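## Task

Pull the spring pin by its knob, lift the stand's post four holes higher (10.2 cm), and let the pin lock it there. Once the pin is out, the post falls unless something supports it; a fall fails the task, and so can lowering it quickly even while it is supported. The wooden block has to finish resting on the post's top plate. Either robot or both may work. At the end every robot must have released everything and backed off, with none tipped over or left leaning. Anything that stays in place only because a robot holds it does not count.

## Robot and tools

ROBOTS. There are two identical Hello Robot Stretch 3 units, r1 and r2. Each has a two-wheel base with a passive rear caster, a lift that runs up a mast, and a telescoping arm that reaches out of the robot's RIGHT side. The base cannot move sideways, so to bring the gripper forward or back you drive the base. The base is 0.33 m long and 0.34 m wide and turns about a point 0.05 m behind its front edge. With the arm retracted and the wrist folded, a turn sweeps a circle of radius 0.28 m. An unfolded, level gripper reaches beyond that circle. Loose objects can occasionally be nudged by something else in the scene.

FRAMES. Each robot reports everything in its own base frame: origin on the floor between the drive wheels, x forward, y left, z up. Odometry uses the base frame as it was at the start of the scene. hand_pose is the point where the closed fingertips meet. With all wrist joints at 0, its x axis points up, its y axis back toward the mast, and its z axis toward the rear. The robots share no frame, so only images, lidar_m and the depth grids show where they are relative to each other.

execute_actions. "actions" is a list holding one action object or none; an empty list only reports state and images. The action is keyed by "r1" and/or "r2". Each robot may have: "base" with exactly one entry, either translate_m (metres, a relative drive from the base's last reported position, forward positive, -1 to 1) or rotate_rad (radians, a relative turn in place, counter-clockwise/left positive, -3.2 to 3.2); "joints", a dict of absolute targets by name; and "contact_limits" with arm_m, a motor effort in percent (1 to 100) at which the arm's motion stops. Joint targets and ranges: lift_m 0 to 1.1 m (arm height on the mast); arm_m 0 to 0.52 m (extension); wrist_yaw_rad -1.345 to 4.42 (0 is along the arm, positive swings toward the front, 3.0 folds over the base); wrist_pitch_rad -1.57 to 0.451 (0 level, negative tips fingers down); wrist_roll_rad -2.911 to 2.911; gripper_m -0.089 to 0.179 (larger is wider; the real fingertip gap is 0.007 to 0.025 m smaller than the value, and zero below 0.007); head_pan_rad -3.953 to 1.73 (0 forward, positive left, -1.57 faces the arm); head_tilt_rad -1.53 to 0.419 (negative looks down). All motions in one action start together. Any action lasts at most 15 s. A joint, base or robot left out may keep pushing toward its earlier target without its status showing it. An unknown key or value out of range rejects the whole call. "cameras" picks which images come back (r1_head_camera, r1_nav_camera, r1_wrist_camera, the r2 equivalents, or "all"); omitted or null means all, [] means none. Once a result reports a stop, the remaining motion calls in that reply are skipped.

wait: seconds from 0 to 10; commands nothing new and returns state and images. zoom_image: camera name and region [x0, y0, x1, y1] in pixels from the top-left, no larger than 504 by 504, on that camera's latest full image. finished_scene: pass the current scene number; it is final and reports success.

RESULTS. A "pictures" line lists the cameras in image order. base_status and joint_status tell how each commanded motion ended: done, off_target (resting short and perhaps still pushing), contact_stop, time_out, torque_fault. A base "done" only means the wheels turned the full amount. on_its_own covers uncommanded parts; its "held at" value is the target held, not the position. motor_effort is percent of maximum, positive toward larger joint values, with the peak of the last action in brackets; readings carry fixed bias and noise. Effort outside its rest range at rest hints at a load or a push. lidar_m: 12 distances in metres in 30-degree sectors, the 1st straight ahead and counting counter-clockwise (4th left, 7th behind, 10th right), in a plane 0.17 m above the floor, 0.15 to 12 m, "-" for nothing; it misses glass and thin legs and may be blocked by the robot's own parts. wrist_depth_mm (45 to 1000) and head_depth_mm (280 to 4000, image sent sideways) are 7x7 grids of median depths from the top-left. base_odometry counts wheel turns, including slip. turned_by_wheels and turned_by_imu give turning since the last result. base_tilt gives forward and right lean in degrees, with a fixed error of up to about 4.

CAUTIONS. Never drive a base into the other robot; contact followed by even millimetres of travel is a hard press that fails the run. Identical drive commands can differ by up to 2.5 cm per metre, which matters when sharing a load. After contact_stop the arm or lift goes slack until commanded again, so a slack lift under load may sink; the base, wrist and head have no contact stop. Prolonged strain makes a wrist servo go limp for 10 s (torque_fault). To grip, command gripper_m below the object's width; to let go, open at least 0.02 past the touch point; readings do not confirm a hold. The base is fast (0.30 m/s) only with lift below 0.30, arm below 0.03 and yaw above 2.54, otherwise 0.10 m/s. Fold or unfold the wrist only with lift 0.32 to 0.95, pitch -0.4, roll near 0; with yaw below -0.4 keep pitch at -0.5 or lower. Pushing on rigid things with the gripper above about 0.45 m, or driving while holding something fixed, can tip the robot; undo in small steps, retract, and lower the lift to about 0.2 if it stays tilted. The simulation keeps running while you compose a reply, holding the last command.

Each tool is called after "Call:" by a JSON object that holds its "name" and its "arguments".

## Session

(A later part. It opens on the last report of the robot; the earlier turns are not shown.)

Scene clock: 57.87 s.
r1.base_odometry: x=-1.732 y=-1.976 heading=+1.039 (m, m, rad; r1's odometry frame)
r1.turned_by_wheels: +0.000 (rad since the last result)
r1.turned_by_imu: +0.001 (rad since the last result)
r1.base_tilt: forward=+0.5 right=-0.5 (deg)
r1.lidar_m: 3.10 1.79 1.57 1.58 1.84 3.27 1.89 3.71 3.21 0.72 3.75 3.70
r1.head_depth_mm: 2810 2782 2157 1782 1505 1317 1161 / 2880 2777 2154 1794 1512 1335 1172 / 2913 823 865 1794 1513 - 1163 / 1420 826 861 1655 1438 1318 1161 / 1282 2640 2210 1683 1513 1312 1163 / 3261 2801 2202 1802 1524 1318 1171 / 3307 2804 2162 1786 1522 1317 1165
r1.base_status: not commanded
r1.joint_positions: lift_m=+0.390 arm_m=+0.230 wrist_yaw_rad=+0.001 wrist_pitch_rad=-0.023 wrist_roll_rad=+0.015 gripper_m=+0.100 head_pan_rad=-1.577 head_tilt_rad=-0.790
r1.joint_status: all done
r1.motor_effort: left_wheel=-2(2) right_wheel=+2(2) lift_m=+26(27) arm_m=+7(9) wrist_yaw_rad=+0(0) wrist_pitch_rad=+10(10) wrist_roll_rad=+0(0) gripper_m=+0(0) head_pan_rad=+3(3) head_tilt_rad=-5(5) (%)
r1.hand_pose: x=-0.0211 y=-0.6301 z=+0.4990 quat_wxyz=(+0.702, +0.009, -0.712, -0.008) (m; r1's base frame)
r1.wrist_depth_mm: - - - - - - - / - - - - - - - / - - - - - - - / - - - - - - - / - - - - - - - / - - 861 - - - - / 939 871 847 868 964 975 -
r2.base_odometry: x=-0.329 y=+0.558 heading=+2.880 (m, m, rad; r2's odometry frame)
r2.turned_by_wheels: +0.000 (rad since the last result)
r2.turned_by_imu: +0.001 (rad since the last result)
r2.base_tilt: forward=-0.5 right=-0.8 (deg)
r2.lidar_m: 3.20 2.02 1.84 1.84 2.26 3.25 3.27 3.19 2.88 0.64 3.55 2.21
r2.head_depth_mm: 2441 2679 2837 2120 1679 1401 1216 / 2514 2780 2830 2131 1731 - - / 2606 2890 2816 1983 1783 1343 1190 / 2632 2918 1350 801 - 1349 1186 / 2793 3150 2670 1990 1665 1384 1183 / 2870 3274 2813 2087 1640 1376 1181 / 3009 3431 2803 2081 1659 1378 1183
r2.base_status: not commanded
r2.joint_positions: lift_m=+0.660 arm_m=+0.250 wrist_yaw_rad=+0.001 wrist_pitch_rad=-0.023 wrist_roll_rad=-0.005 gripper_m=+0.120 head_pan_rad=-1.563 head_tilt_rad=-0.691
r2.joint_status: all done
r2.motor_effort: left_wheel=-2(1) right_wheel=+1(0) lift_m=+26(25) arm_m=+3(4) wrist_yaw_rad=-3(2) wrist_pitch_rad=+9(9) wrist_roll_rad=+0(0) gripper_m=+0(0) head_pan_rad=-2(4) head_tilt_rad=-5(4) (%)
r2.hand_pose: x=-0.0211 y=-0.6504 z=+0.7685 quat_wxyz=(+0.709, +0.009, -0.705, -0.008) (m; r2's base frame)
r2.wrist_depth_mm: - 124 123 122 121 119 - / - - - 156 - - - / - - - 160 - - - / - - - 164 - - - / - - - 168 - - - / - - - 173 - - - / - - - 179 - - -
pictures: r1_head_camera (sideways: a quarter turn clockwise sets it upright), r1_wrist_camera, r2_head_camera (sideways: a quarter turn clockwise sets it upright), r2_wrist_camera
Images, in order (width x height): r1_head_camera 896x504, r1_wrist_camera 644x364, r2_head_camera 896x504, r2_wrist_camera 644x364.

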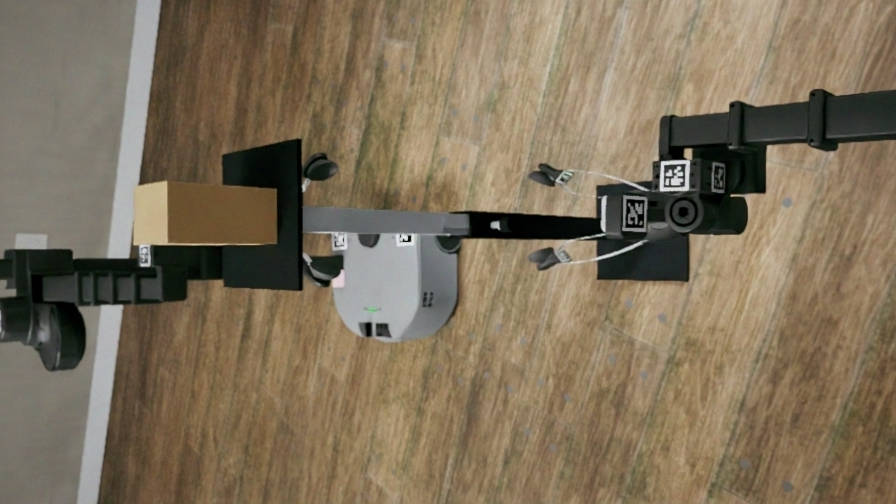

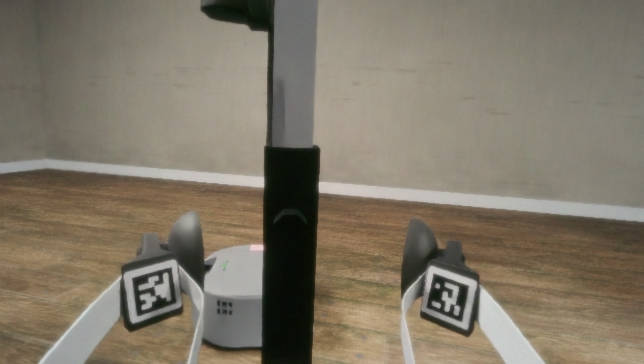

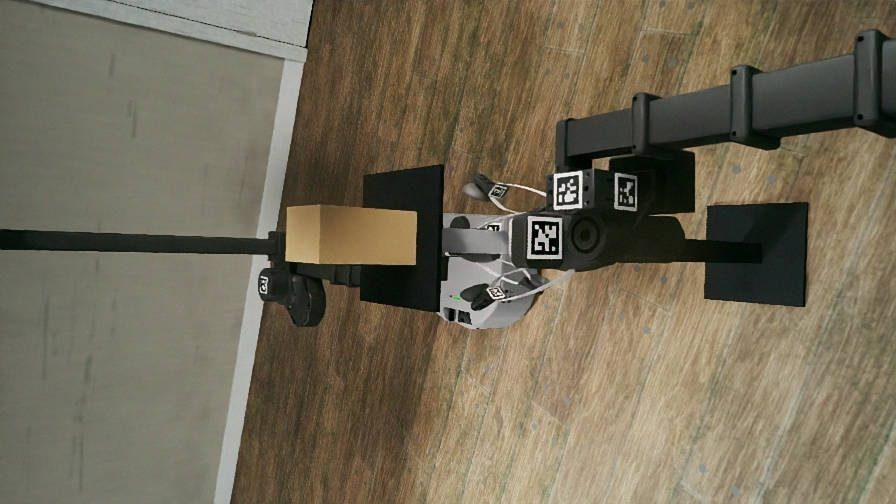

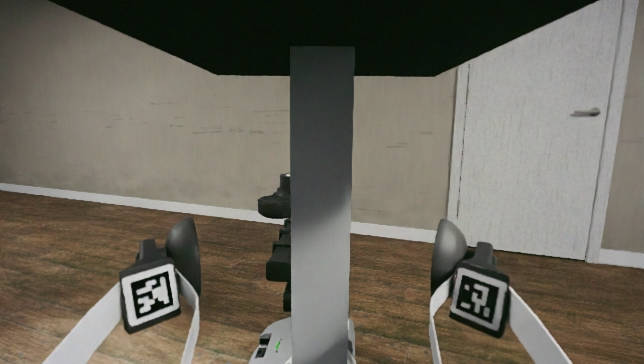

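Call:
{"name": "execute_actions", "arguments": {"actions": [{"r1":{"base":{"translate_m":0.008},"joints":{"arm_m":0.265,"gripper_m":0.065}},"r2":{"joints":{"arm_m":0.272,"gripper_m":0.055}}}], "cameras": ["r1_head_camera","r1_wrist_camera","r2_wrist_camera"]}}

Call:
{"name": "zoom_image", "arguments": {"camera": "r1_head_camera", "region": [280,130,620,320]}}

Scene clock: 62.17 s.
r1.base_odometry: x=-1.728 y=-1.969 heading=+1.039 (m, m, rad; r1's odometry frame)
r1.turned_by_wheels: +0.000 (rad since the last result)
r1.turned_by_imu: +0.001 (rad since the last result)
r1.base_tilt: forward=+0.5 right=-0.4 (deg)
r1.lidar_m: 3.09 1.78 1.57 1.57 1.84 3.26 1.90 3.71 3.23 0.72 3.74 3.71
r1.head_depth_mm: 2789 2784 2156 1769 1512 1318 1160 / 2852 2762 2166 1775 1517 1317 1161 / 2924 716 836 1736 1536 1269 1167 / 1330 826 844 1654 1484 1315 1160 / 1276 2659 2166 1687 1522 1318 1158 / 3241 2747 2196 1782 1528 1324 1160 / 3343 2796 2165 1790 1511 1308 1165
r1.base_status: done
r1.joint_positions: lift_m=+0.390 arm_m=+0.265 wrist_yaw_rad=+0.001 wrist_pitch_rad=-0.023 wrist_roll_rad=+0.015 gripper_m=+0.065 head_pan_rad=-1.577 head_tilt_rad=-0.790
r1.joint_status: all done
r1.motor_effort: left_wheel=-2(4) right_wheel=+2(7) lift_m=+26(27) arm_m=+6(3) wrist_yaw_rad=+0(0) wrist_pitch_rad=+10(10) wrist_roll_rad=+0(0) gripper_m=+0(80) head_pan_rad=+3(3) head_tilt_rad=-4(5) (%)
r1.hand_pose: x=-0.0211 y=-0.6652 z=+0.4990 quat_wxyz=(+0.702, +0.009, -0.712, -0.008) (m; r1's base frame)
r1.wrist_depth_mm: - - - 213 - - - / - - - 218 - - - / - - - 222 - - - / - - - 222 - - - / - - - 226 - - - / - - 815 233 - - - / 900 919 827 237 907 982 964
r2.base_odometry: x=-0.329 y=+0.558 heading=+2.880 (m, m, rad; r2's odometry frame)
r2.turned_by_wheels: +0.000 (rad since the last result)
r2.turned_by_imu: +0.000 (rad since the last result)
r2.base_tilt: forward=-0.6 right=-0.8 (deg)
r2.lidar_m: 3.19 2.04 1.84 1.84 2.25 3.25 3.27 3.18 2.88 0.65 3.57 2.21
r2.head_depth_mm: 2412 2657 2859 2135 1691 1393 1225 / 2508 2795 2862 2108 1736 - - / 2600 2921 2856 1959 - 1369 1190 / 2640 2945 1346 740 1599 1340 1189 / 2774 3145 2667 1952 1664 1385 1183 / 2902 3298 2799 2069 1651 1383 1185 / 3020 3472 2789 2069 1652 1372 1176
r2.base_status: not commanded
r2.joint_positions: lift_m=+0.660 arm_m=+0.272 wrist_yaw_rad=+0.001 wrist_pitch_rad=-0.023 wrist_roll_rad=-0.005 gripper_m=+0.055 head_pan_rad=-1.563 head_tilt_rad=-0.691
r2.joint_status: all done
r2.motor_effort: left_wheel=-1(1) right_wheel=+1(2) lift_m=+26(27) arm_m=+3(4) wrist_yaw_rad=-2(1) wrist_pitch_rad=+9(9) wrist_roll_rad=+0(0) gripper_m=+0(80) head_pan_rad=-3(3) head_tilt_rad=-3(4) (%)
r2.hand_pose: x=-0.0211 y=-0.6724 z=+0.7685 quat_wxyz=(+0.709, +0.009, -0.705, -0.008) (m; r2's base frame)
r2.wrist_depth_mm: - 124 123 122 121 120 - / - - - 135 - - - / - - - 138 - - - / - - - 141 - - - / - - - 145 - - - / - - - 150 - - - / - - - 154 - - -
pictures: r1_head_camera (sideways: a quarter turn clockwise sets it upright), r1_wrist_camera, r2_wrist_camera
Images, in order (width x height): r1_head_camera 896x504, r1_wrist_camera 644x364, r2_wrist_camera 644x364.

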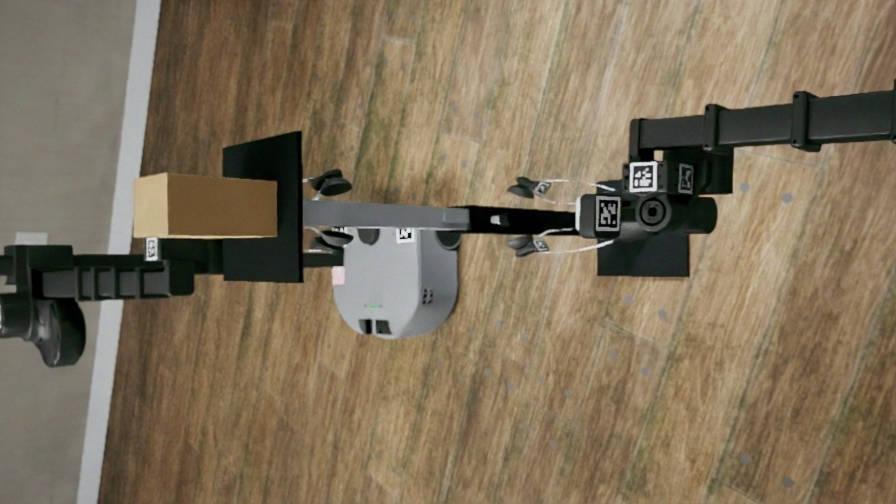

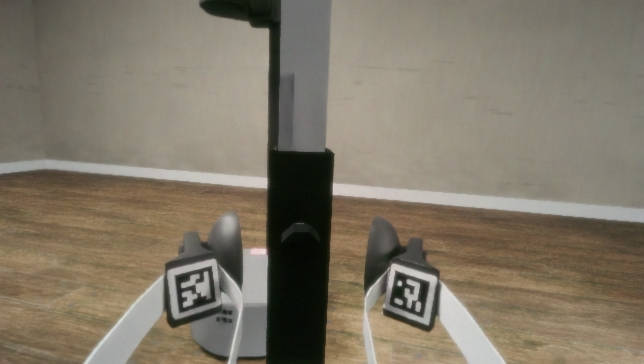

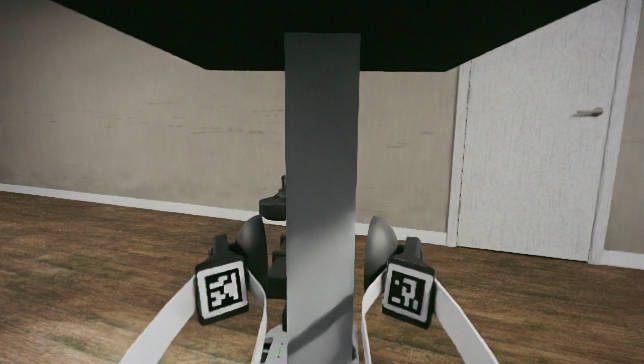

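Region (280, 130, 620, 320) of r1_head_camera's 896x504 image, scaled by 1.482, with more detail than that image has; it fills the top 282 rows of this view, and the rest is white.

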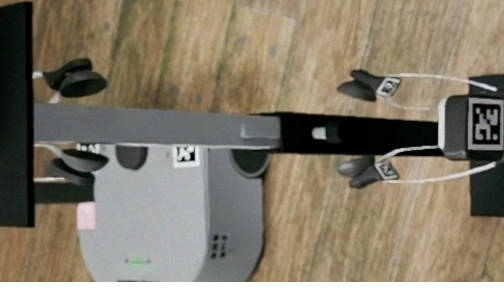

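Call:
{"name": "execute_actions", "arguments": {"actions": [{"r1":{"joints":{"arm_m":0.29}},"r2":{"base":{"translate_m":-0.002},"joints":{"arm_m":0.278,"gripper_m":-0.04}}}], "cameras": []}}

Call:
{"name": "execute_actions", "arguments": {"actions": [{"r1":{"joints":{"gripper_m":-0.03}},"r2":{"joints":{"lift_m":0.666}}}], "cameras": ["r1_head_camera","r1_wrist_camera","r2_wrist_camera"]}}

Call:
{"name": "zoom_image", "arguments": {"camera": "r1_head_camera", "region": [280,130,620,320]}}

Scene clock: 68.17 s.
r1.base_odometry: x=-1.728 y=-1.969 heading=+1.039 (m, m, rad; r1's odometry frame)
r1.turned_by_wheels: +0.000 (rad since the last result)
r1.turned_by_imu: +0.001 (rad since the last result)
r1.base_tilt: forward=+0.5 right=-0.8 (deg)
r1.lidar_m: 3.11 1.79 1.57 1.57 1.84 3.26 1.90 3.71 3.20 0.72 3.77 3.71
r1.head_depth_mm: 2774 2786 2179 1788 1510 1316 1157 / 2871 2791 2169 1776 1513 1304 1164 / 2921 714 842 1736 1552 1274 1167 / 1418 825 846 1656 1508 1320 1162 / 1283 2695 2171 1700 1501 1313 1167 / 3243 2786 2180 1789 1522 1323 1162 / 3287 2777 2179 1796 1519 1317 1165
r1.base_status: not commanded
r1.joint_positions: lift_m=+0.390 arm_m=+0.290 wrist_yaw_rad=+0.001 wrist_pitch_rad=-0.023 wrist_roll_rad=+0.015 gripper_m=+0.065 head_pan_rad=-1.577 head_tilt_rad=-0.790
r1.joint_status: all done
r1.motor_effort: left_wheel=-2(2) right_wheel=+2(2) lift_m=+27(27) arm_m=+6(7) wrist_yaw_rad=+0(1) wrist_pitch_rad=+10(10) wrist_roll_rad=+0(0) gripper_m=-1(1) head_pan_rad=+3(3) head_tilt_rad=-4(5) (%)
r1.hand_pose: x=-0.0211 y=-0.6901 z=+0.4990 quat_wxyz=(+0.702, +0.009, -0.712, -0.008) (m; r1's base frame)
r1.wrist_depth_mm: - - - 191 - - - / - - - 192 - - - / - - - 198 - - - / - - - 193 - - - / - - - 199 - - - / - - 798 207 - - - / 899 941 788 213 935 1000 996
r2.base_odometry: x=-0.327 y=+0.557 heading=+2.880 (m, m, rad; r2's odometry frame)
r2.turned_by_wheels: +0.000 (rad since the last result)
r2.turned_by_imu: +0.000 (rad since the last result)
r2.base_tilt: forward=-0.5 right=-0.8 (deg)
r2.lidar_m: 3.19 2.03 1.83 1.85 2.27 3.26 3.28 3.20 2.88 0.64 3.56 2.21
r2.head_depth_mm: 2413 2669 2830 2133 1688 1397 1212 / 2512 2801 2873 2124 1728 - - / 2592 2949 2822 1977 - 1388 1182 / 2632 2995 1346 721 1616 1344 1185 / 2817 3117 2675 1885 1664 1381 1186 / 2883 3299 2794 2084 1664 1380 1185 / 2971 3418 2749 2065 1650 1378 1180
r2.base_status: done
r2.joint_positions: lift_m=+0.660 arm_m=+0.279 wrist_yaw_rad=+0.001 wrist_pitch_rad=-0.021 wrist_roll_rad=-0.005 gripper_m=-0.039 head_pan_rad=-1.563 head_tilt_rad=-0.691
r2.joint_status: all done
r2.motor_effort: left_wheel=-1(4) right_wheel=+0(2) lift_m=+26(26) arm_m=-8(9) wrist_yaw_rad=-2(2) wrist_pitch_rad=+8(9) wrist_roll_rad=+0(0) gripper_m=-26(99) head_pan_rad=-2(2) head_tilt_rad=-4(5) (%)
r2.hand_pose: x=-0.0211 y=-0.6793 z=+0.7689 quat_wxyz=(+0.709, +0.008, -0.705, -0.007) (m; r2's base frame)
r2.wrist_depth_mm: - 124 123 122 121 119 - / - - - 126 - - - / - - - 128 - - - / - - - 133 - - - / - - - 136 - - - / - - - 139 - - - / - - - 144 - - -
pictures: none
No camera images: the call's "cameras" was empty. Leave "cameras" out to get every camera's image.

Scene clock: 69.60 s.
r1.base_odometry: x=-1.728 y=-1.969 heading=+1.040 (m, m, rad; r1's odometry frame)
r1.turned_by_wheels: +0.000 (rad since the last result)
r1.turned_by_imu: +0.000 (rad since the last result)
r1.base_tilt: forward=+0.7 right=-0.6 (deg)
r1.lidar_m: 3.09 1.79 1.58 1.58 1.84 3.28 1.90 3.71 3.22 0.72 3.74 3.71
r1.head_depth_mm: 2799 2776 2170 1793 1520 1303 1159 / 2860 2790 2155 1785 1503 1316 1161 / 2952 720 841 1757 1545 1264 1163 / 1423 927 840 1665 1516 1308 1157 / 1268 2695 2179 1706 1515 1312 1165 / 3200 2769 2183 1790 1529 1318 1168 / 3266 2762 2166 1791 1524 1322 1163
r1.base_status: not commanded
r1.joint_positions: lift_m=+0.390 arm_m=+0.290 wrist_yaw_rad=+0.005 wrist_pitch_rad=-0.022 wrist_roll_rad=+0.015 gripper_m=-0.029 head_pan_rad=-1.577 head_tilt_rad=-0.790
r1.joint_status: all done
r1.motor_effort: left_wheel=-1(2) right_wheel=-2(1) lift_m=+27(26) arm_m=+5(6) wrist_yaw_rad=-3(4) wrist_pitch_rad=+9(10) wrist_roll_rad=-1(1) gripper_m=-18(92) head_pan_rad=+3(3) head_tilt_rad=-5(4) (%)
r1.hand_pose: x=-0.0202 y=-0.6903 z=+0.4994 quat_wxyz=(+0.702, +0.010, -0.712, -0.006) (m; r1's base frame)
r1.wrist_depth_mm: - - - 189 - - - / - - - 193 - - - / - - - 197 - - - / - - - 194 - - - / - - - 196 - - - / - - - 164 - - - / 890 929 785 212 974 - -
r2.base_odometry: x=-0.327 y=+0.557 heading=+2.880 (m, m, rad; r2's odometry frame)
r2.turned_by_wheels: +0.000 (rad since the last result)
r2.turned_by_imu: +0.000 (rad since the last result)
r2.base_tilt: forward=-0.6 right=-0.8 (deg)
r2.lidar_m: 3.20 2.03 1.84 1.85 2.26 3.26 3.28 3.21 2.87 0.64 3.55 2.22
r2.head_depth_mm: 2403 2667 2848 2119 1686 1402 1219 / 2524 2761 2878 2130 1753 - - / 2588 2885 2839 1973 - 1378 1193 / 2652 2956 1343 724 1619 1338 1186 / 2806 3129 2660 1883 1664 1383 1188 / 2876 3257 2744 2075 1663 1373 1183 / 3036 3447 2779 2088 1654 1374 1176
r2.base_status: not commanded
r2.joint_positions: lift_m=+0.665 arm_m=+0.279 wrist_yaw_rad=+0.001 wrist_pitch_rad=-0.040 wrist_roll_rad=-0.005 gripper_m=-0.033 head_pan_rad=-1.563 head_tilt_rad=-0.691
r2.joint_status: all done
r2.on_its_own: gripper_m is held at -0.034, not at your -0.040, by its stall guard, which is still easing
r2.motor_effort: left_wheel=+0(0) right_wheel=+0(1) lift_m=+30(32) arm_m=-10(9) wrist_yaw_rad=-3(3) wrist_pitch_rad=+15(16) wrist_roll_rad=+0(0) gripper_m=-23(24) head_pan_rad=-3(3) head_tilt_rad=-5(4) (%)
r2.hand_pose: x=-0.0211 y=-0.6788 z=+0.7698 quat_wxyz=(+0.709, +0.015, -0.705, -0.014) (m; r2's base frame)
r2.wrist_depth_mm: - 122 121 120 118 117 - / - - - 124 - - - / - - - 128 - - - / - - - 133 - - - / - - - 136 - - - / - - - 139 - - - / - - - 145 - - -
pictures: r1_head_camera (sideways: a quarter turn clockwise sets it upright), r1_wrist_camera, r2_wrist_camera
Images, in order (width x height): r1_head_camera 896x504, r1_wrist_camera 644x364, r2_wrist_camera 644x364.

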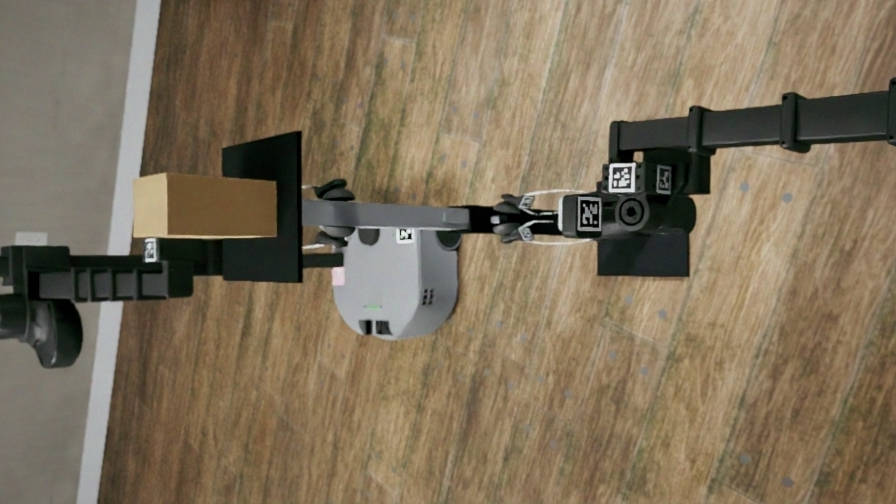

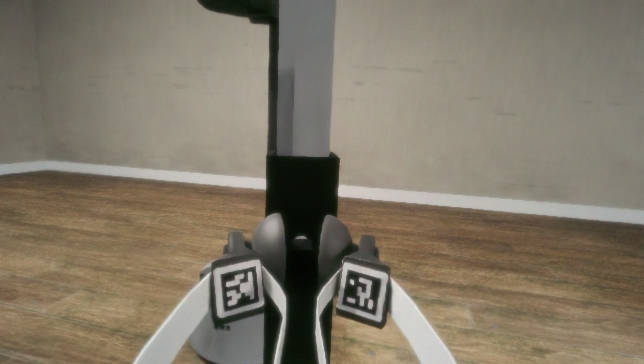

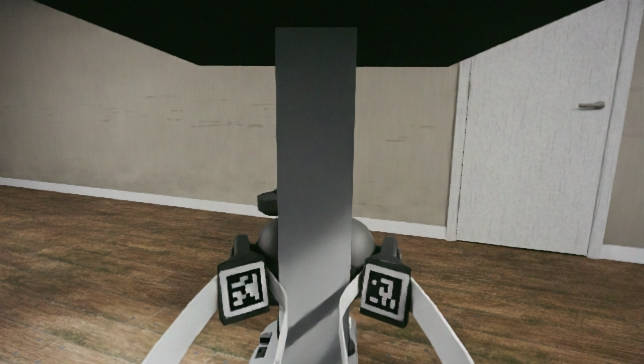

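Region (280, 130, 620, 320) of r1_head_camera's 896x504 image, scaled by 1.482, with more detail than that image has; it fills the top 282 rows of this view, and the rest is white.

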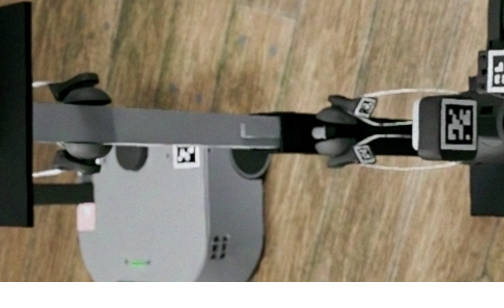

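Call:
{"name": "execute_actions", "arguments": {"actions": [{"r2":{"joints":{"lift_m":0.674,"gripper_m":-0.024}}}], "cameras": ["r2_wrist_camera"]}}

Scene clock: 72.27 s.
r1.base_odometry: x=-1.728 y=-1.969 heading=+1.040 (m, m, rad; r1's odometry frame)
r1.turned_by_wheels: +0.000 (rad since the last result)
r1.turned_by_imu: +0.000 (rad since the last result)
r1.base_tilt: forward=+0.5 right=-0.5 (deg)
r1.lidar_m: 3.10 1.79 1.58 1.58 1.84 3.27 1.90 3.71 3.22 0.72 3.76 3.71
r1.head_depth_mm: 2801 2761 2163 1758 1510 1308 1162 / 2823 2778 2185 1783 1515 1311 1163 / 2946 715 844 1748 1537 1262 1161 / 1422 930 835 1654 1501 1314 1163 / 1272 2665 2160 1694 1495 1318 1160 / 3219 2746 2173 1785 1527 1308 1165 / 3323 2759 2174 1788 1516 1309 1167
r1.base_status: not commanded
r1.joint_positions: lift_m=+0.390 arm_m=+0.290 wrist_yaw_rad=+0.005 wrist_pitch_rad=-0.022 wrist_roll_rad=+0.015 gripper_m=-0.029 head_pan_rad=-1.577 head_tilt_rad=-0.790
r1.joint_status: not commanded
r1.motor_effort: left_wheel=-1(1) right_wheel=-3(2) lift_m=+27(27) arm_m=+5(6) wrist_yaw_rad=-3(3) wrist_pitch_rad=+9(9) wrist_roll_rad=+0(0) gripper_m=-18(19) head_pan_rad=+3(3) head_tilt_rad=-5(4) (%)
r1.hand_pose: x=-0.0202 y=-0.6903 z=+0.4994 quat_wxyz=(+0.702, +0.010, -0.712, -0.006) (m; r1's base frame)
r1.wrist_depth_mm: - - - 188 - - - / - - - 192 - - - / - - - 198 - - - / - - - 194 - - - / - - - 197 - - - / - - - 164 - - - / 923 918 776 212 986 970 -
r2.base_odometry: x=-0.327 y=+0.557 heading=+2.880 (m, m, rad; r2's odometry frame)
r2.turned_by_wheels: +0.000 (rad since the last result)
r2.turned_by_imu: +0.000 (rad since the last result)
r2.base_tilt: forward=-0.5 right=-0.8 (deg)
r2.lidar_m: 3.18 2.02 1.84 1.85 2.26 3.24 3.27 3.21 2.88 0.64 3.55 2.21
r2.head_depth_mm: 2451 2652 2827 2135 1682 1398 1222 / 2526 2774 2856 2117 1720 - - / 2592 2922 2835 1967 - 1386 1191 / 2665 2970 1345 714 1622 1343 1191 / 2783 3149 2648 1884 1661 1384 1179 / 2877 3290 2792 2089 1652 1378 1177 / 3019 3431 2785 2086 1645 1372 1180
r2.base_status: not commanded
r2.joint_positions: lift_m=+0.673 arm_m=+0.279 wrist_yaw_rad=+0.001 wrist_pitch_rad=-0.068 wrist_roll_rad=-0.005 gripper_m=-0.023 head_pan_rad=-1.563 head_tilt_rad=-0.691
r2.joint_status: all done
r2.motor_effort: left_wheel=+0(0) right_wheel=+0(0) lift_m=+31(29) arm_m=-10(9) wrist_yaw_rad=-3(2) wrist_pitch_rad=+26(27) wrist_roll_rad=+0(0) gripper_m=-20(23) head_pan_rad=-4(3) head_tilt_rad=-4(4) (%)
r2.hand_pose: x=-0.0211 y=-0.6777 z=+0.7707 quat_wxyz=(+0.709, +0.025, -0.704, -0.024) (m; r2's base frame)
r2.wrist_depth_mm: - 118 117 116 114 113 - / - - - 123 - - - / - - - 128 - - - / - - - 132 - - - / - - - 137 - - - / - - - 141 - - - / - - - 148 - - -
pictures: r2_wrist_camera
Images, in order (width x height): r2_wrist_camera 644x364.

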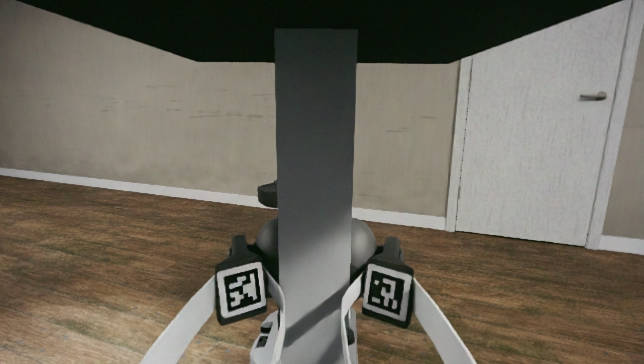

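Holding without slip. Pull.

Call:
{"name": "execute_actions", "arguments": {"actions": [{"r1":{"joints":{"arm_m":0.268}}}], "cameras": ["r1_wrist_camera","r2_wrist_camera"]}}

Scene clock: 74.70 s.
r1.base_odometry: x=-1.728 y=-1.969 heading=+1.040 (m, m, rad; r1's odometry frame)
r1.turned_by_wheels: +0.000 (rad since the last result)
r1.turned_by_imu: +0.000 (rad since the last result)
r1.base_tilt: forward=+0.5 right=-0.7 (deg)
r1.lidar_m: 3.08 1.79 1.58 1.57 1.84 3.27 1.90 3.72 3.23 0.72 3.75 3.70
r1.head_depth_mm: 2764 2749 2178 1777 1518 1308 1160 / 2814 2756 2164 1770 1500 1327 1169 / 2975 715 841 1762 1540 1266 1165 / 1423 929 839 1668 1509 1311 1170 / 1270 2679 2153 1714 1517 1314 1165 / 3195 2816 2184 1785 1519 1310 1166 / 3303 2824 2139 1797 1524 1316 1167
r1.base_status: not commanded
r1.joint_positions: lift_m=+0.390 arm_m=+0.269 wrist_yaw_rad=+0.005 wrist_pitch_rad=-0.019 wrist_roll_rad=+0.015 gripper_m=-0.029 head_pan_rad=-1.577 head_tilt_rad=-0.790
r1.joint_status: all done
r1.motor_effort: left_wheel=+0(0) right_wheel=-3(2) lift_m=+26(26) arm_m=-8(10) wrist_yaw_rad=-3(3) wrist_pitch_rad=+8(9) wrist_roll_rad=-1(0) gripper_m=-14(18) head_pan_rad=+3(2) head_tilt_rad=-5(4) (%)
r1.hand_pose: x=-0.0201 y=-0.6693 z=+0.5002 quat_wxyz=(+0.702, +0.009, -0.712, -0.005) (m; r1's base frame)
r1.wrist_depth_mm: - - - 941 - - - / - - - 214 - - - / - - - 219 - - - / - - - 217 - - - / - - - - - - - / - - - - - - - / 929 894 824 234 969 987 990
r2.base_odometry: x=-0.327 y=+0.557 heading=+2.880 (m, m, rad; r2's odometry frame)
r2.turned_by_wheels: +0.000 (rad since the last result)
r2.turned_by_imu: +0.000 (rad since the last result)
r2.base_tilt: forward=-0.5 right=-0.7 (deg)
r2.lidar_m: 3.21 2.03 1.84 1.85 2.25 3.25 3.27 3.20 2.87 0.64 3.56 2.21
r2.head_depth_mm: 2431 2683 2844 2116 1686 1401 1221 / 2507 2755 2880 2114 1730 - - / 2606 2910 2819 1969 - 1388 1187 / 2658 2973 1346 714 1625 1347 1185 / 2806 3137 2680 1889 1660 1380 1179 / 2900 3271 2778 2077 1661 1381 1179 / 3047 3419 2793 2075 1656 1379 1178
r2.base_status: not commanded
r2.joint_positions: lift_m=+0.673 arm_m=+0.279 wrist_yaw_rad=+0.001 wrist_pitch_rad=-0.068 wrist_roll_rad=-0.005 gripper_m=-0.023 head_pan_rad=-1.563 head_tilt_rad=-0.691
r2.joint_status: not commanded
r2.motor_effort: left_wheel=+0(0) right_wheel=-1(0) lift_m=+31(31) arm_m=-10(9) wrist_yaw_rad=-2(3) wrist_pitch_rad=+26(26) wrist_roll_rad=+0(0) gripper_m=-20(21) head_pan_rad=-3(3) head_tilt_rad=-4(4) (%)
r2.hand_pose: x=-0.0211 y=-0.6777 z=+0.7707 quat_wxyz=(+0.709, +0.025, -0.704, -0.024) (m; r2's base frame)
r2.wrist_depth_mm: - 118 117 116 114 113 - / - - - 124 - - - / - - - 128 - - - / - - - 132 - - - / - - - 137 - - - / - - - 141 - - - / - - - 148 - - -
pictures: r1_wrist_camera, r2_wrist_camera
Images, in order (width x height): r1_wrist_camera 644x364, r2_wrist_camera 644x364.

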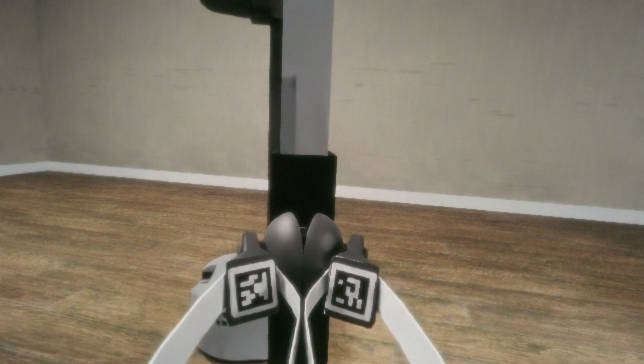

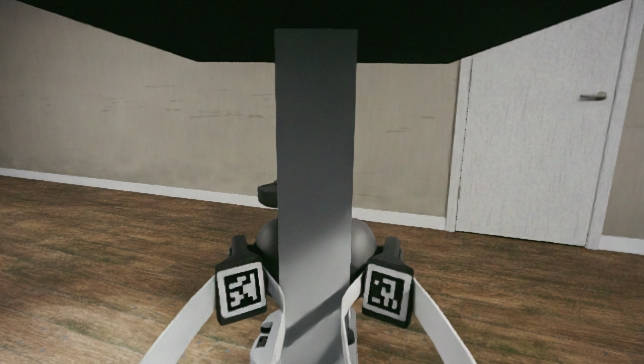

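Call:
{"name": "execute_actions", "arguments": {"actions": [{"r1":{"joints":{"gripper_m":0.06}},"r2":{"joints":{"lift_m":0.668}}}], "cameras": []}}

Call:
{"name": "execute_actions", "arguments": {"actions": [{"r1":{"joints":{"arm_m":0.307,"lift_m":0.395}}}], "cameras": []}}

Call:
{"name": "execute_actions", "arguments": {"actions": [{"r1":{"joints":{"gripper_m":-0.032}}}], "cameras": ["r1_wrist_camera"]}}

Call:
{"name": "execute_actions", "arguments": {"actions": [{"r1":{"joints":{"arm_m":0.287}}}], "cameras": ["r1_wrist_camera","r1_head_camera"]}}

Call:
{"name": "zoom_image", "arguments": {"camera": "r1_head_camera", "region": [400,160,600,280]}}

Scene clock: 80.13 s.
r1.base_odometry: x=-1.728 y=-1.969 heading=+1.039 (m, m, rad; r1's odometry frame)
r1.turned_by_wheels: +0.000 (rad since the last result)
r1.turned_by_imu: +0.001 (rad since the last result)
r1.base_tilt: forward=+0.5 right=-0.6 (deg)
r1.lidar_m: 3.10 1.79 1.57 1.58 1.84 3.27 1.90 3.69 3.22 0.72 3.76 3.70
r1.head_depth_mm: 2774 2736 2138 1772 1505 1310 1161 / 2855 2780 2161 1792 1517 1324 1162 / 2934 714 846 1736 1526 1262 1157 / 1421 917 839 1651 1521 1315 1158 / 1267 2646 2166 1684 1512 1315 1162 / 3219 2791 2189 1791 1504 1305 1166 / 3322 2766 2175 1800 1507 1313 1160
r1.base_status: not commanded
r1.joint_positions: lift_m=+0.390 arm_m=+0.268 wrist_yaw_rad=+0.003 wrist_pitch_rad=-0.019 wrist_roll_rad=+0.015 gripper_m=+0.060 head_pan_rad=-1.577 head_tilt_rad=-0.790
r1.joint_status: all done
r1.motor_effort: left_wheel=-1(1) right_wheel=+1(2) lift_m=+26(27) arm_m=-7(9) wrist_yaw_rad=-2(3) wrist_pitch_rad=+8(8) wrist_roll_rad=+0(0) gripper_m=+1(80) head_pan_rad=+3(3) head_tilt_rad=-5(5) (%)
r1.hand_pose: x=-0.0207 y=-0.6692 z=+0.5002 quat_wxyz=(+0.702, +0.008, -0.712, -0.006) (m; r1's base frame)
r1.wrist_depth_mm: - - - 209 - - - / - - - 214 - - - / - - - 219 - - - / - - - 214 - - - / - - - 221 - - - / - - 810 228 - - - / 920 906 810 233 936 - 975
r2.base_odometry: x=-0.327 y=+0.557 heading=+2.880 (m, m, rad; r2's odometry frame)
r2.turned_by_wheels: +0.000 (rad since the last result)
r2.turned_by_imu: +0.000 (rad since the last result)
r2.base_tilt: forward=-0.5 right=-0.8 (deg)
r2.lidar_m: 3.18 2.03 1.84 1.85 2.26 3.25 3.28 3.19 2.88 0.64 3.56 2.20
r2.head_depth_mm: 2413 2655 2850 2120 1688 1398 1219 / 2516 2804 2884 2109 1738 - - / 2574 2909 2835 1977 - 1380 1193 / 2664 2959 1350 718 1592 1338 1189 / 2776 3145 2689 1882 1662 1378 1182 / 2898 3264 2771 2092 1654 1380 1179 / 2998 3438 2764 2062 1655 1375 1183
r2.base_status: not commanded
r2.joint_positions: lift_m=+0.668 arm_m=+0.279 wrist_yaw_rad=+0.001 wrist_pitch_rad=-0.051 wrist_roll_rad=-0.005 gripper_m=-0.023 head_pan_rad=-1.563 head_tilt_rad=-0.691
r2.joint_status: all done
r2.motor_effort: left_wheel=+0(1) right_wheel=-1(0) lift_m=+19(29) arm_m=-9(9) wrist_yaw_rad=-3(2) wrist_pitch_rad=+19(26) wrist_roll_rad=+0(0) gripper_m=-20(20) head_pan_rad=-3(3) head_tilt_rad=-3(4) (%)
r2.hand_pose: x=-0.0211 y=-0.6784 z=+0.7698 quat_wxyz=(+0.709, +0.019, -0.705, -0.018) (m; r2's base frame)
r2.wrist_depth_mm: - 120 120 119 117 116 - / - - - 124 - - - / - - - 129 - - - / - - - 133 - - - / - - - 136 - - - / - - - 141 - - - / - - - 146 - - -
pictures: none
No camera images: the call's "cameras" was empty. Leave "cameras" out to get every camera's image.

Scene clock: 81.47 s.
r1.base_odometry: x=-1.728 y=-1.969 heading=+1.039 (m, m, rad; r1's odometry frame)
r1.turned_by_wheels: +0.000 (rad since the last result)
r1.turned_by_imu: +0.000 (rad since the last result)
r1.base_tilt: forward=+0.5 right=-0.7 (deg)
r1.lidar_m: 3.11 1.78 1.57 1.58 1.84 3.26 1.90 3.72 3.21 0.72 3.76 3.71
r1.head_depth_mm: 2765 2787 2174 1770 1509 1311 1159 / 2850 2750 2133 1777 1520 1318 1172 / 2919 717 842 1737 1591 1285 1157 / 1414 826 845 1671 1516 1304 1166 / 1265 2669 2169 1700 1521 1322 1168 / 3230 2756 2196 1789 1518 1313 1167 / 3309 2786 2176 1786 1513 1315 1161
r1.base_status: not commanded
r1.joint_positions: lift_m=+0.395 arm_m=+0.307 wrist_yaw_rad=+0.002 wrist_pitch_rad=-0.019 wrist_roll_rad=+0.015 gripper_m=+0.060 head_pan_rad=-1.577 head_tilt_rad=-0.790
r1.joint_status: all done
r1.motor_effort: left_wheel=-1(1) right_wheel=+1(1) lift_m=+44(46) arm_m=+6(6) wrist_yaw_rad=+0(1) wrist_pitch_rad=+8(8) wrist_roll_rad=-1(0) gripper_m=+0(0) head_pan_rad=+3(3) head_tilt_rad=-4(4) (%)
r1.hand_pose: x=-0.0209 y=-0.7073 z=+0.5044 quat_wxyz=(+0.702, +0.008, -0.712, -0.006) (m; r1's base frame)
r1.wrist_depth_mm: - - - 172 - - - / - - - 177 - - - / - - - 181 - - - / - - - 177 - - - / - - - 180 - - - / - - 819 156 - - - / 907 914 761 192 929 991 998
r2.base_odometry: x=-0.327 y=+0.557 heading=+2.880 (m, m, rad; r2's odometry frame)
r2.turned_by_wheels: +0.000 (rad since the last result)
r2.turned_by_imu: +0.000 (rad since the last result)
r2.base_tilt: forward=-0.6 right=-0.8 (deg)
r2.lidar_m: 3.19 2.03 1.84 1.85 2.25 3.25 3.26 3.21 2.87 0.64 3.56 2.21
r2.head_depth_mm: 2434 2662 2836 2114 1680 1398 1224 / 2510 2817 2863 2116 1718 - - / 2631 2874 2856 1972 - 1379 1188 / 2643 2973 1345 720 1598 1342 1189 / 2830 3166 2690 1878 1671 1383 1182 / 2885 3253 2777 2091 1661 1386 1174 / 2993 3399 2754 2083 1653 1374 1182
r2.base_status: not commanded
r2.joint_positions: lift_m=+0.668 arm_m=+0.279 wrist_yaw_rad=+0.001 wrist_pitch_rad=-0.051 wrist_roll_rad=-0.005 gripper_m=-0.023 head_pan_rad=-1.563 head_tilt_rad=-0.691
r2.joint_status: not commanded
r2.motor_effort: left_wheel=+0(0) right_wheel=-1(0) lift_m=+19(19) arm_m=-10(9) wrist_yaw_rad=-2(2) wrist_pitch_rad=+20(20) wrist_roll_rad=+0(0) gripper_m=-20(21) head_pan_rad=-2(3) head_tilt_rad=-4(5) (%)
r2.hand_pose: x=-0.0211 y=-0.6784 z=+0.7698 quat_wxyz=(+0.709, +0.019, -0.705, -0.018) (m; r2's base frame)
r2.wrist_depth_mm: - 120 120 118 117 116 - / - - - 125 - - - / - - - 128 - - - / - - - 132 - - - / - - - 136 - - - / - - - 141 - - - / - - - 146 - - -
pictures: none
No camera images: the call's "cameras" was empty. Leave "cameras" out to get every camera's image.

Scene clock: 82.87 s.
r1.base_odometry: x=-1.728 y=-1.969 heading=+1.040 (m, m, rad; r1's odometry frame)
r1.turned_by_wheels: +0.000 (rad since the last result)
r1.turned_by_imu: +0.000 (rad since the last result)
r1.base_tilt: forward=+0.3 right=-0.6 (deg)
r1.lidar_m: 3.11 1.79 1.58 1.57 1.84 3.26 1.90 3.70 3.21 0.72 3.77 3.72
r1.head_depth_mm: 2736 2733 2166 1782 1510 1316 1170 / 2882 2778 2159 1792 1538 1306 1170 / 2946 716 843 1733 1557 1277 1167 / 1416 920 844 1652 1493 1320 1164 / 1268 2661 2184 1698 1523 1310 1158 / 3224 2770 2161 1792 1517 1321 1169 / 3288 2800 2189 1786 1507 1322 1159
r1.base_status: not commanded
r1.joint_positions: lift_m=+0.395 arm_m=+0.307 wrist_yaw_rad=+0.008 wrist_pitch_rad=-0.020 wrist_roll_rad=+0.015 gripper_m=-0.031 head_pan_rad=-1.577 head_tilt_rad=-0.790
r1.joint_status: all done
r1.motor_effort: left_wheel=+0(1) right_wheel=-1(3) lift_m=+43(45) arm_m=+7(6) wrist_yaw_rad=-5(5) wrist_pitch_rad=+9(9) wrist_roll_rad=+0(0) gripper_m=-22(96) head_pan_rad=+3(3) head_tilt_rad=-5(5) (%)
r1.hand_pose: x=-0.0193 y=-0.7072 z=+0.5041 quat_wxyz=(+0.702, +0.010, -0.712, -0.005) (m; r1's base frame)
r1.wrist_depth_mm: - - - 173 - - - / - - - 177 - - - / - - - 180 - - - / - - - 178 - - - / - - - 181 - - - / - - - 148 - - - / 897 914 781 191 985 - -
r2.base_odometry: x=-0.327 y=+0.557 heading=+2.880 (m, m, rad; r2's odometry frame)
r2.turned_by_wheels: +0.000 (rad since the last result)
r2.turned_by_imu: +0.000 (rad since the last result)
r2.base_tilt: forward=-0.4 right=-0.8 (deg)
r2.lidar_m: 3.19 2.03 1.84 1.85 2.26 3.25 3.27 3.21 2.88 0.64 3.56 2.21
r2.head_depth_mm: 2420 2675 2823 2130 1689 1405 1224 / 2499 2772 2819 2132 1732 - - / 2618 2898 2854 1957 - 1374 1191 / 2648 2932 1344 719 1624 1346 1186 / 2799 3161 2656 1881 1656 1385 1189 / 2892 3296 2773 2094 1658 1388 1184 / 3006 3428 2773 2068 1651 1376 1179
r2.base_status: not commanded
r2.joint_positions: lift_m=+0.668 arm_m=+0.279 wrist_yaw_rad=+0.001 wrist_pitch_rad=-0.051 wrist_roll_rad=-0.005 gripper_m=-0.023 head_pan_rad=-1.563 head_tilt_rad=-0.691
r2.joint_status: not commanded
r2.motor_effort: left_wheel=+0(0) right_wheel=-2(0) lift_m=+19(19) arm_m=-9(9) wrist_yaw_rad=-3(2) wrist_pitch_rad=+20(19) wrist_roll_rad=+0(0) gripper_m=-21(20) head_pan_rad=-3(2) head_tilt_rad=-5(3) (%)
r2.hand_pose: x=-0.0211 y=-0.6784 z=+0.7698 quat_wxyz=(+0.709, +0.019, -0.705, -0.018) (m; r2's base frame)
r2.wrist_depth_mm: - 121 120 118 117 116 - / - - - 124 - - - / - - - 129 - - - / - - - 132 - - - / - - - 136 - - - / - - - 141 - - - / - - - 146 - - -
pictures: r1_wrist_camera
Images, in order (width x height): r1_wrist_camera 644x364.

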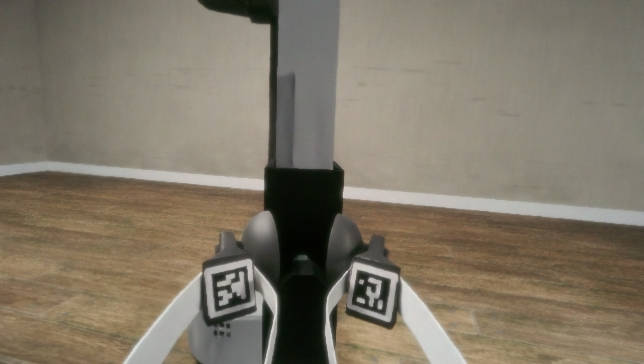

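Scene clock: 83.90 s.
r1.base_odometry: x=-1.728 y=-1.969 heading=+1.040 (m, m, rad; r1's odometry frame)
r1.turned_by_wheels: +0.000 (rad since the last result)
r1.turned_by_imu: +0.000 (rad since the last result)
r1.base_tilt: forward=+0.6 right=-0.5 (deg)
r1.lidar_m: 3.10 1.79 1.57 1.58 1.83 3.25 1.90 3.73 3.21 0.72 3.77 3.71
r1.head_depth_mm: 2752 2786 2163 1776 1514 1323 1164 / 2839 2785 2168 1783 1517 1331 1171 / 2893 716 843 1731 1550 1267 1160 / 1424 918 842 1658 1517 1317 1169 / 1273 2660 2169 1694 1512 1310 1159 / 3212 2769 2147 1783 1507 1314 1163 / 3294 2811 2175 1796 1505 1322 1165
r1.base_status: not commanded
r1.joint_positions: lift_m=+0.395 arm_m=+0.288 wrist_yaw_rad=+0.007 wrist_pitch_rad=-0.005 wrist_roll_rad=+0.015 gripper_m=-0.028 head_pan_rad=-1.577 head_tilt_rad=-0.790
r1.joint_status: all done
r1.motor_effort: left_wheel=+0(1) right_wheel=-3(4) lift_m=+43(43) arm_m=-10(17) wrist_yaw_rad=-5(5) wrist_pitch_rad=+2(9) wrist_roll_rad=+0(0) gripper_m=-16(22) head_pan_rad=+3(3) head_tilt_rad=-4(4) (%)
r1.hand_pose: x=-0.0195 y=-0.6887 z=+0.5081 quat_wxyz=(+0.702, +0.005, -0.712, +0.001) (m; r1's base frame)
r1.wrist_depth_mm: - - - 193 - - - / - - - 197 - - - / - - - 200 - - - / - - - 199 - - - / - - - 199 - - - / - - - 166 - - - / 932 932 787 211 - - -
r2.base_odometry: x=-0.327 y=+0.557 heading=+2.880 (m, m, rad; r2's odometry frame)
r2.turned_by_wheels: +0.000 (rad since the last result)
r2.turned_by_imu: +0.000 (rad since the last result)
r2.base_tilt: forward=-0.5 right=-0.8 (deg)
r2.lidar_m: 3.19 2.03 1.84 1.85 2.26 3.25 3.27 3.18 2.87 0.64 3.56 2.21
r2.head_depth_mm: 2402 2687 2836 2117 1684 1394 1222 / 2535 2774 2835 2123 1743 - - / 2586 2859 2862 1959 - 1378 1188 / 2639 2964 1342 718 1627 1346 1184 / 2779 3168 2660 1874 1659 1379 1183 / 2907 3285 2766 2076 1659 1383 1181 / 3056 3408 2770 2079 1656 1374 1184
r2.base_status: not commanded
r2.joint_positions: lift_m=+0.668 arm_m=+0.279 wrist_yaw_rad=+0.001 wrist_pitch_rad=-0.051 wrist_roll_rad=-0.005 gripper_m=-0.023 head_pan_rad=-1.563 head_tilt_rad=-0.691
r2.joint_status: not commanded
r2.motor_effort: left_wheel=+1(1) right_wheel=+0(1) lift_m=+19(19) arm_m=-10(10) wrist_yaw_rad=-2(2) wrist_pitch_rad=+20(19) wrist_roll_rad=+0(0) gripper_m=-20(20) head_pan_rad=-1(2) head_tilt_rad=-5(3) (%)
r2.hand_pose: x=-0.0211 y=-0.6784 z=+0.7698 quat_wxyz=(+0.709, +0.019, -0.705, -0.018) (m; r2's base frame)
r2.wrist_depth_mm: - 120 119 118 117 116 - / - - - 125 - - - / - - - 128 - - - / - - - 132 - - - / - - - 137 - - - / - - - 140 - - - / - - - 146 - - -
pictures: r1_head_camera (sideways: a quarter turn clockwise sets it upright), r1_wrist_camera
Images, in order (width x height): r1_head_camera 896x504, r1_wrist_camera 644x364.

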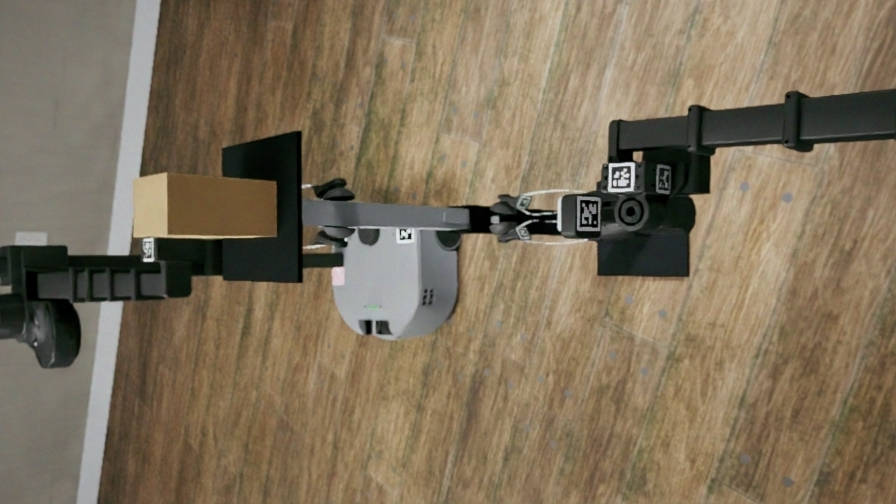

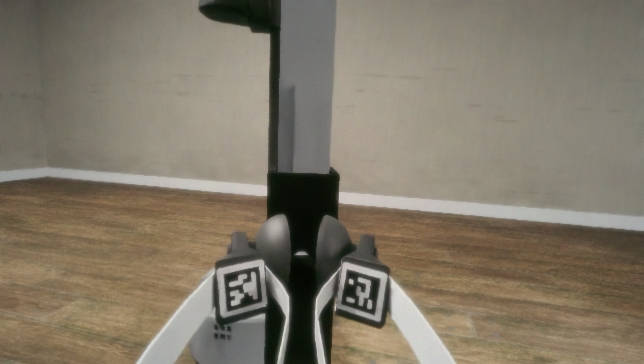

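Region (400, 160, 600, 280) of r1_head_camera's 896x504 image, scaled by 2.520, with more detail than that image has; it fills the top 302 rows of this view, and the rest is white.

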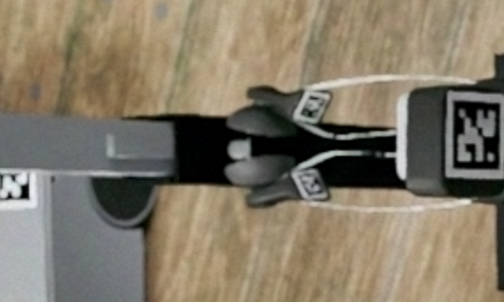

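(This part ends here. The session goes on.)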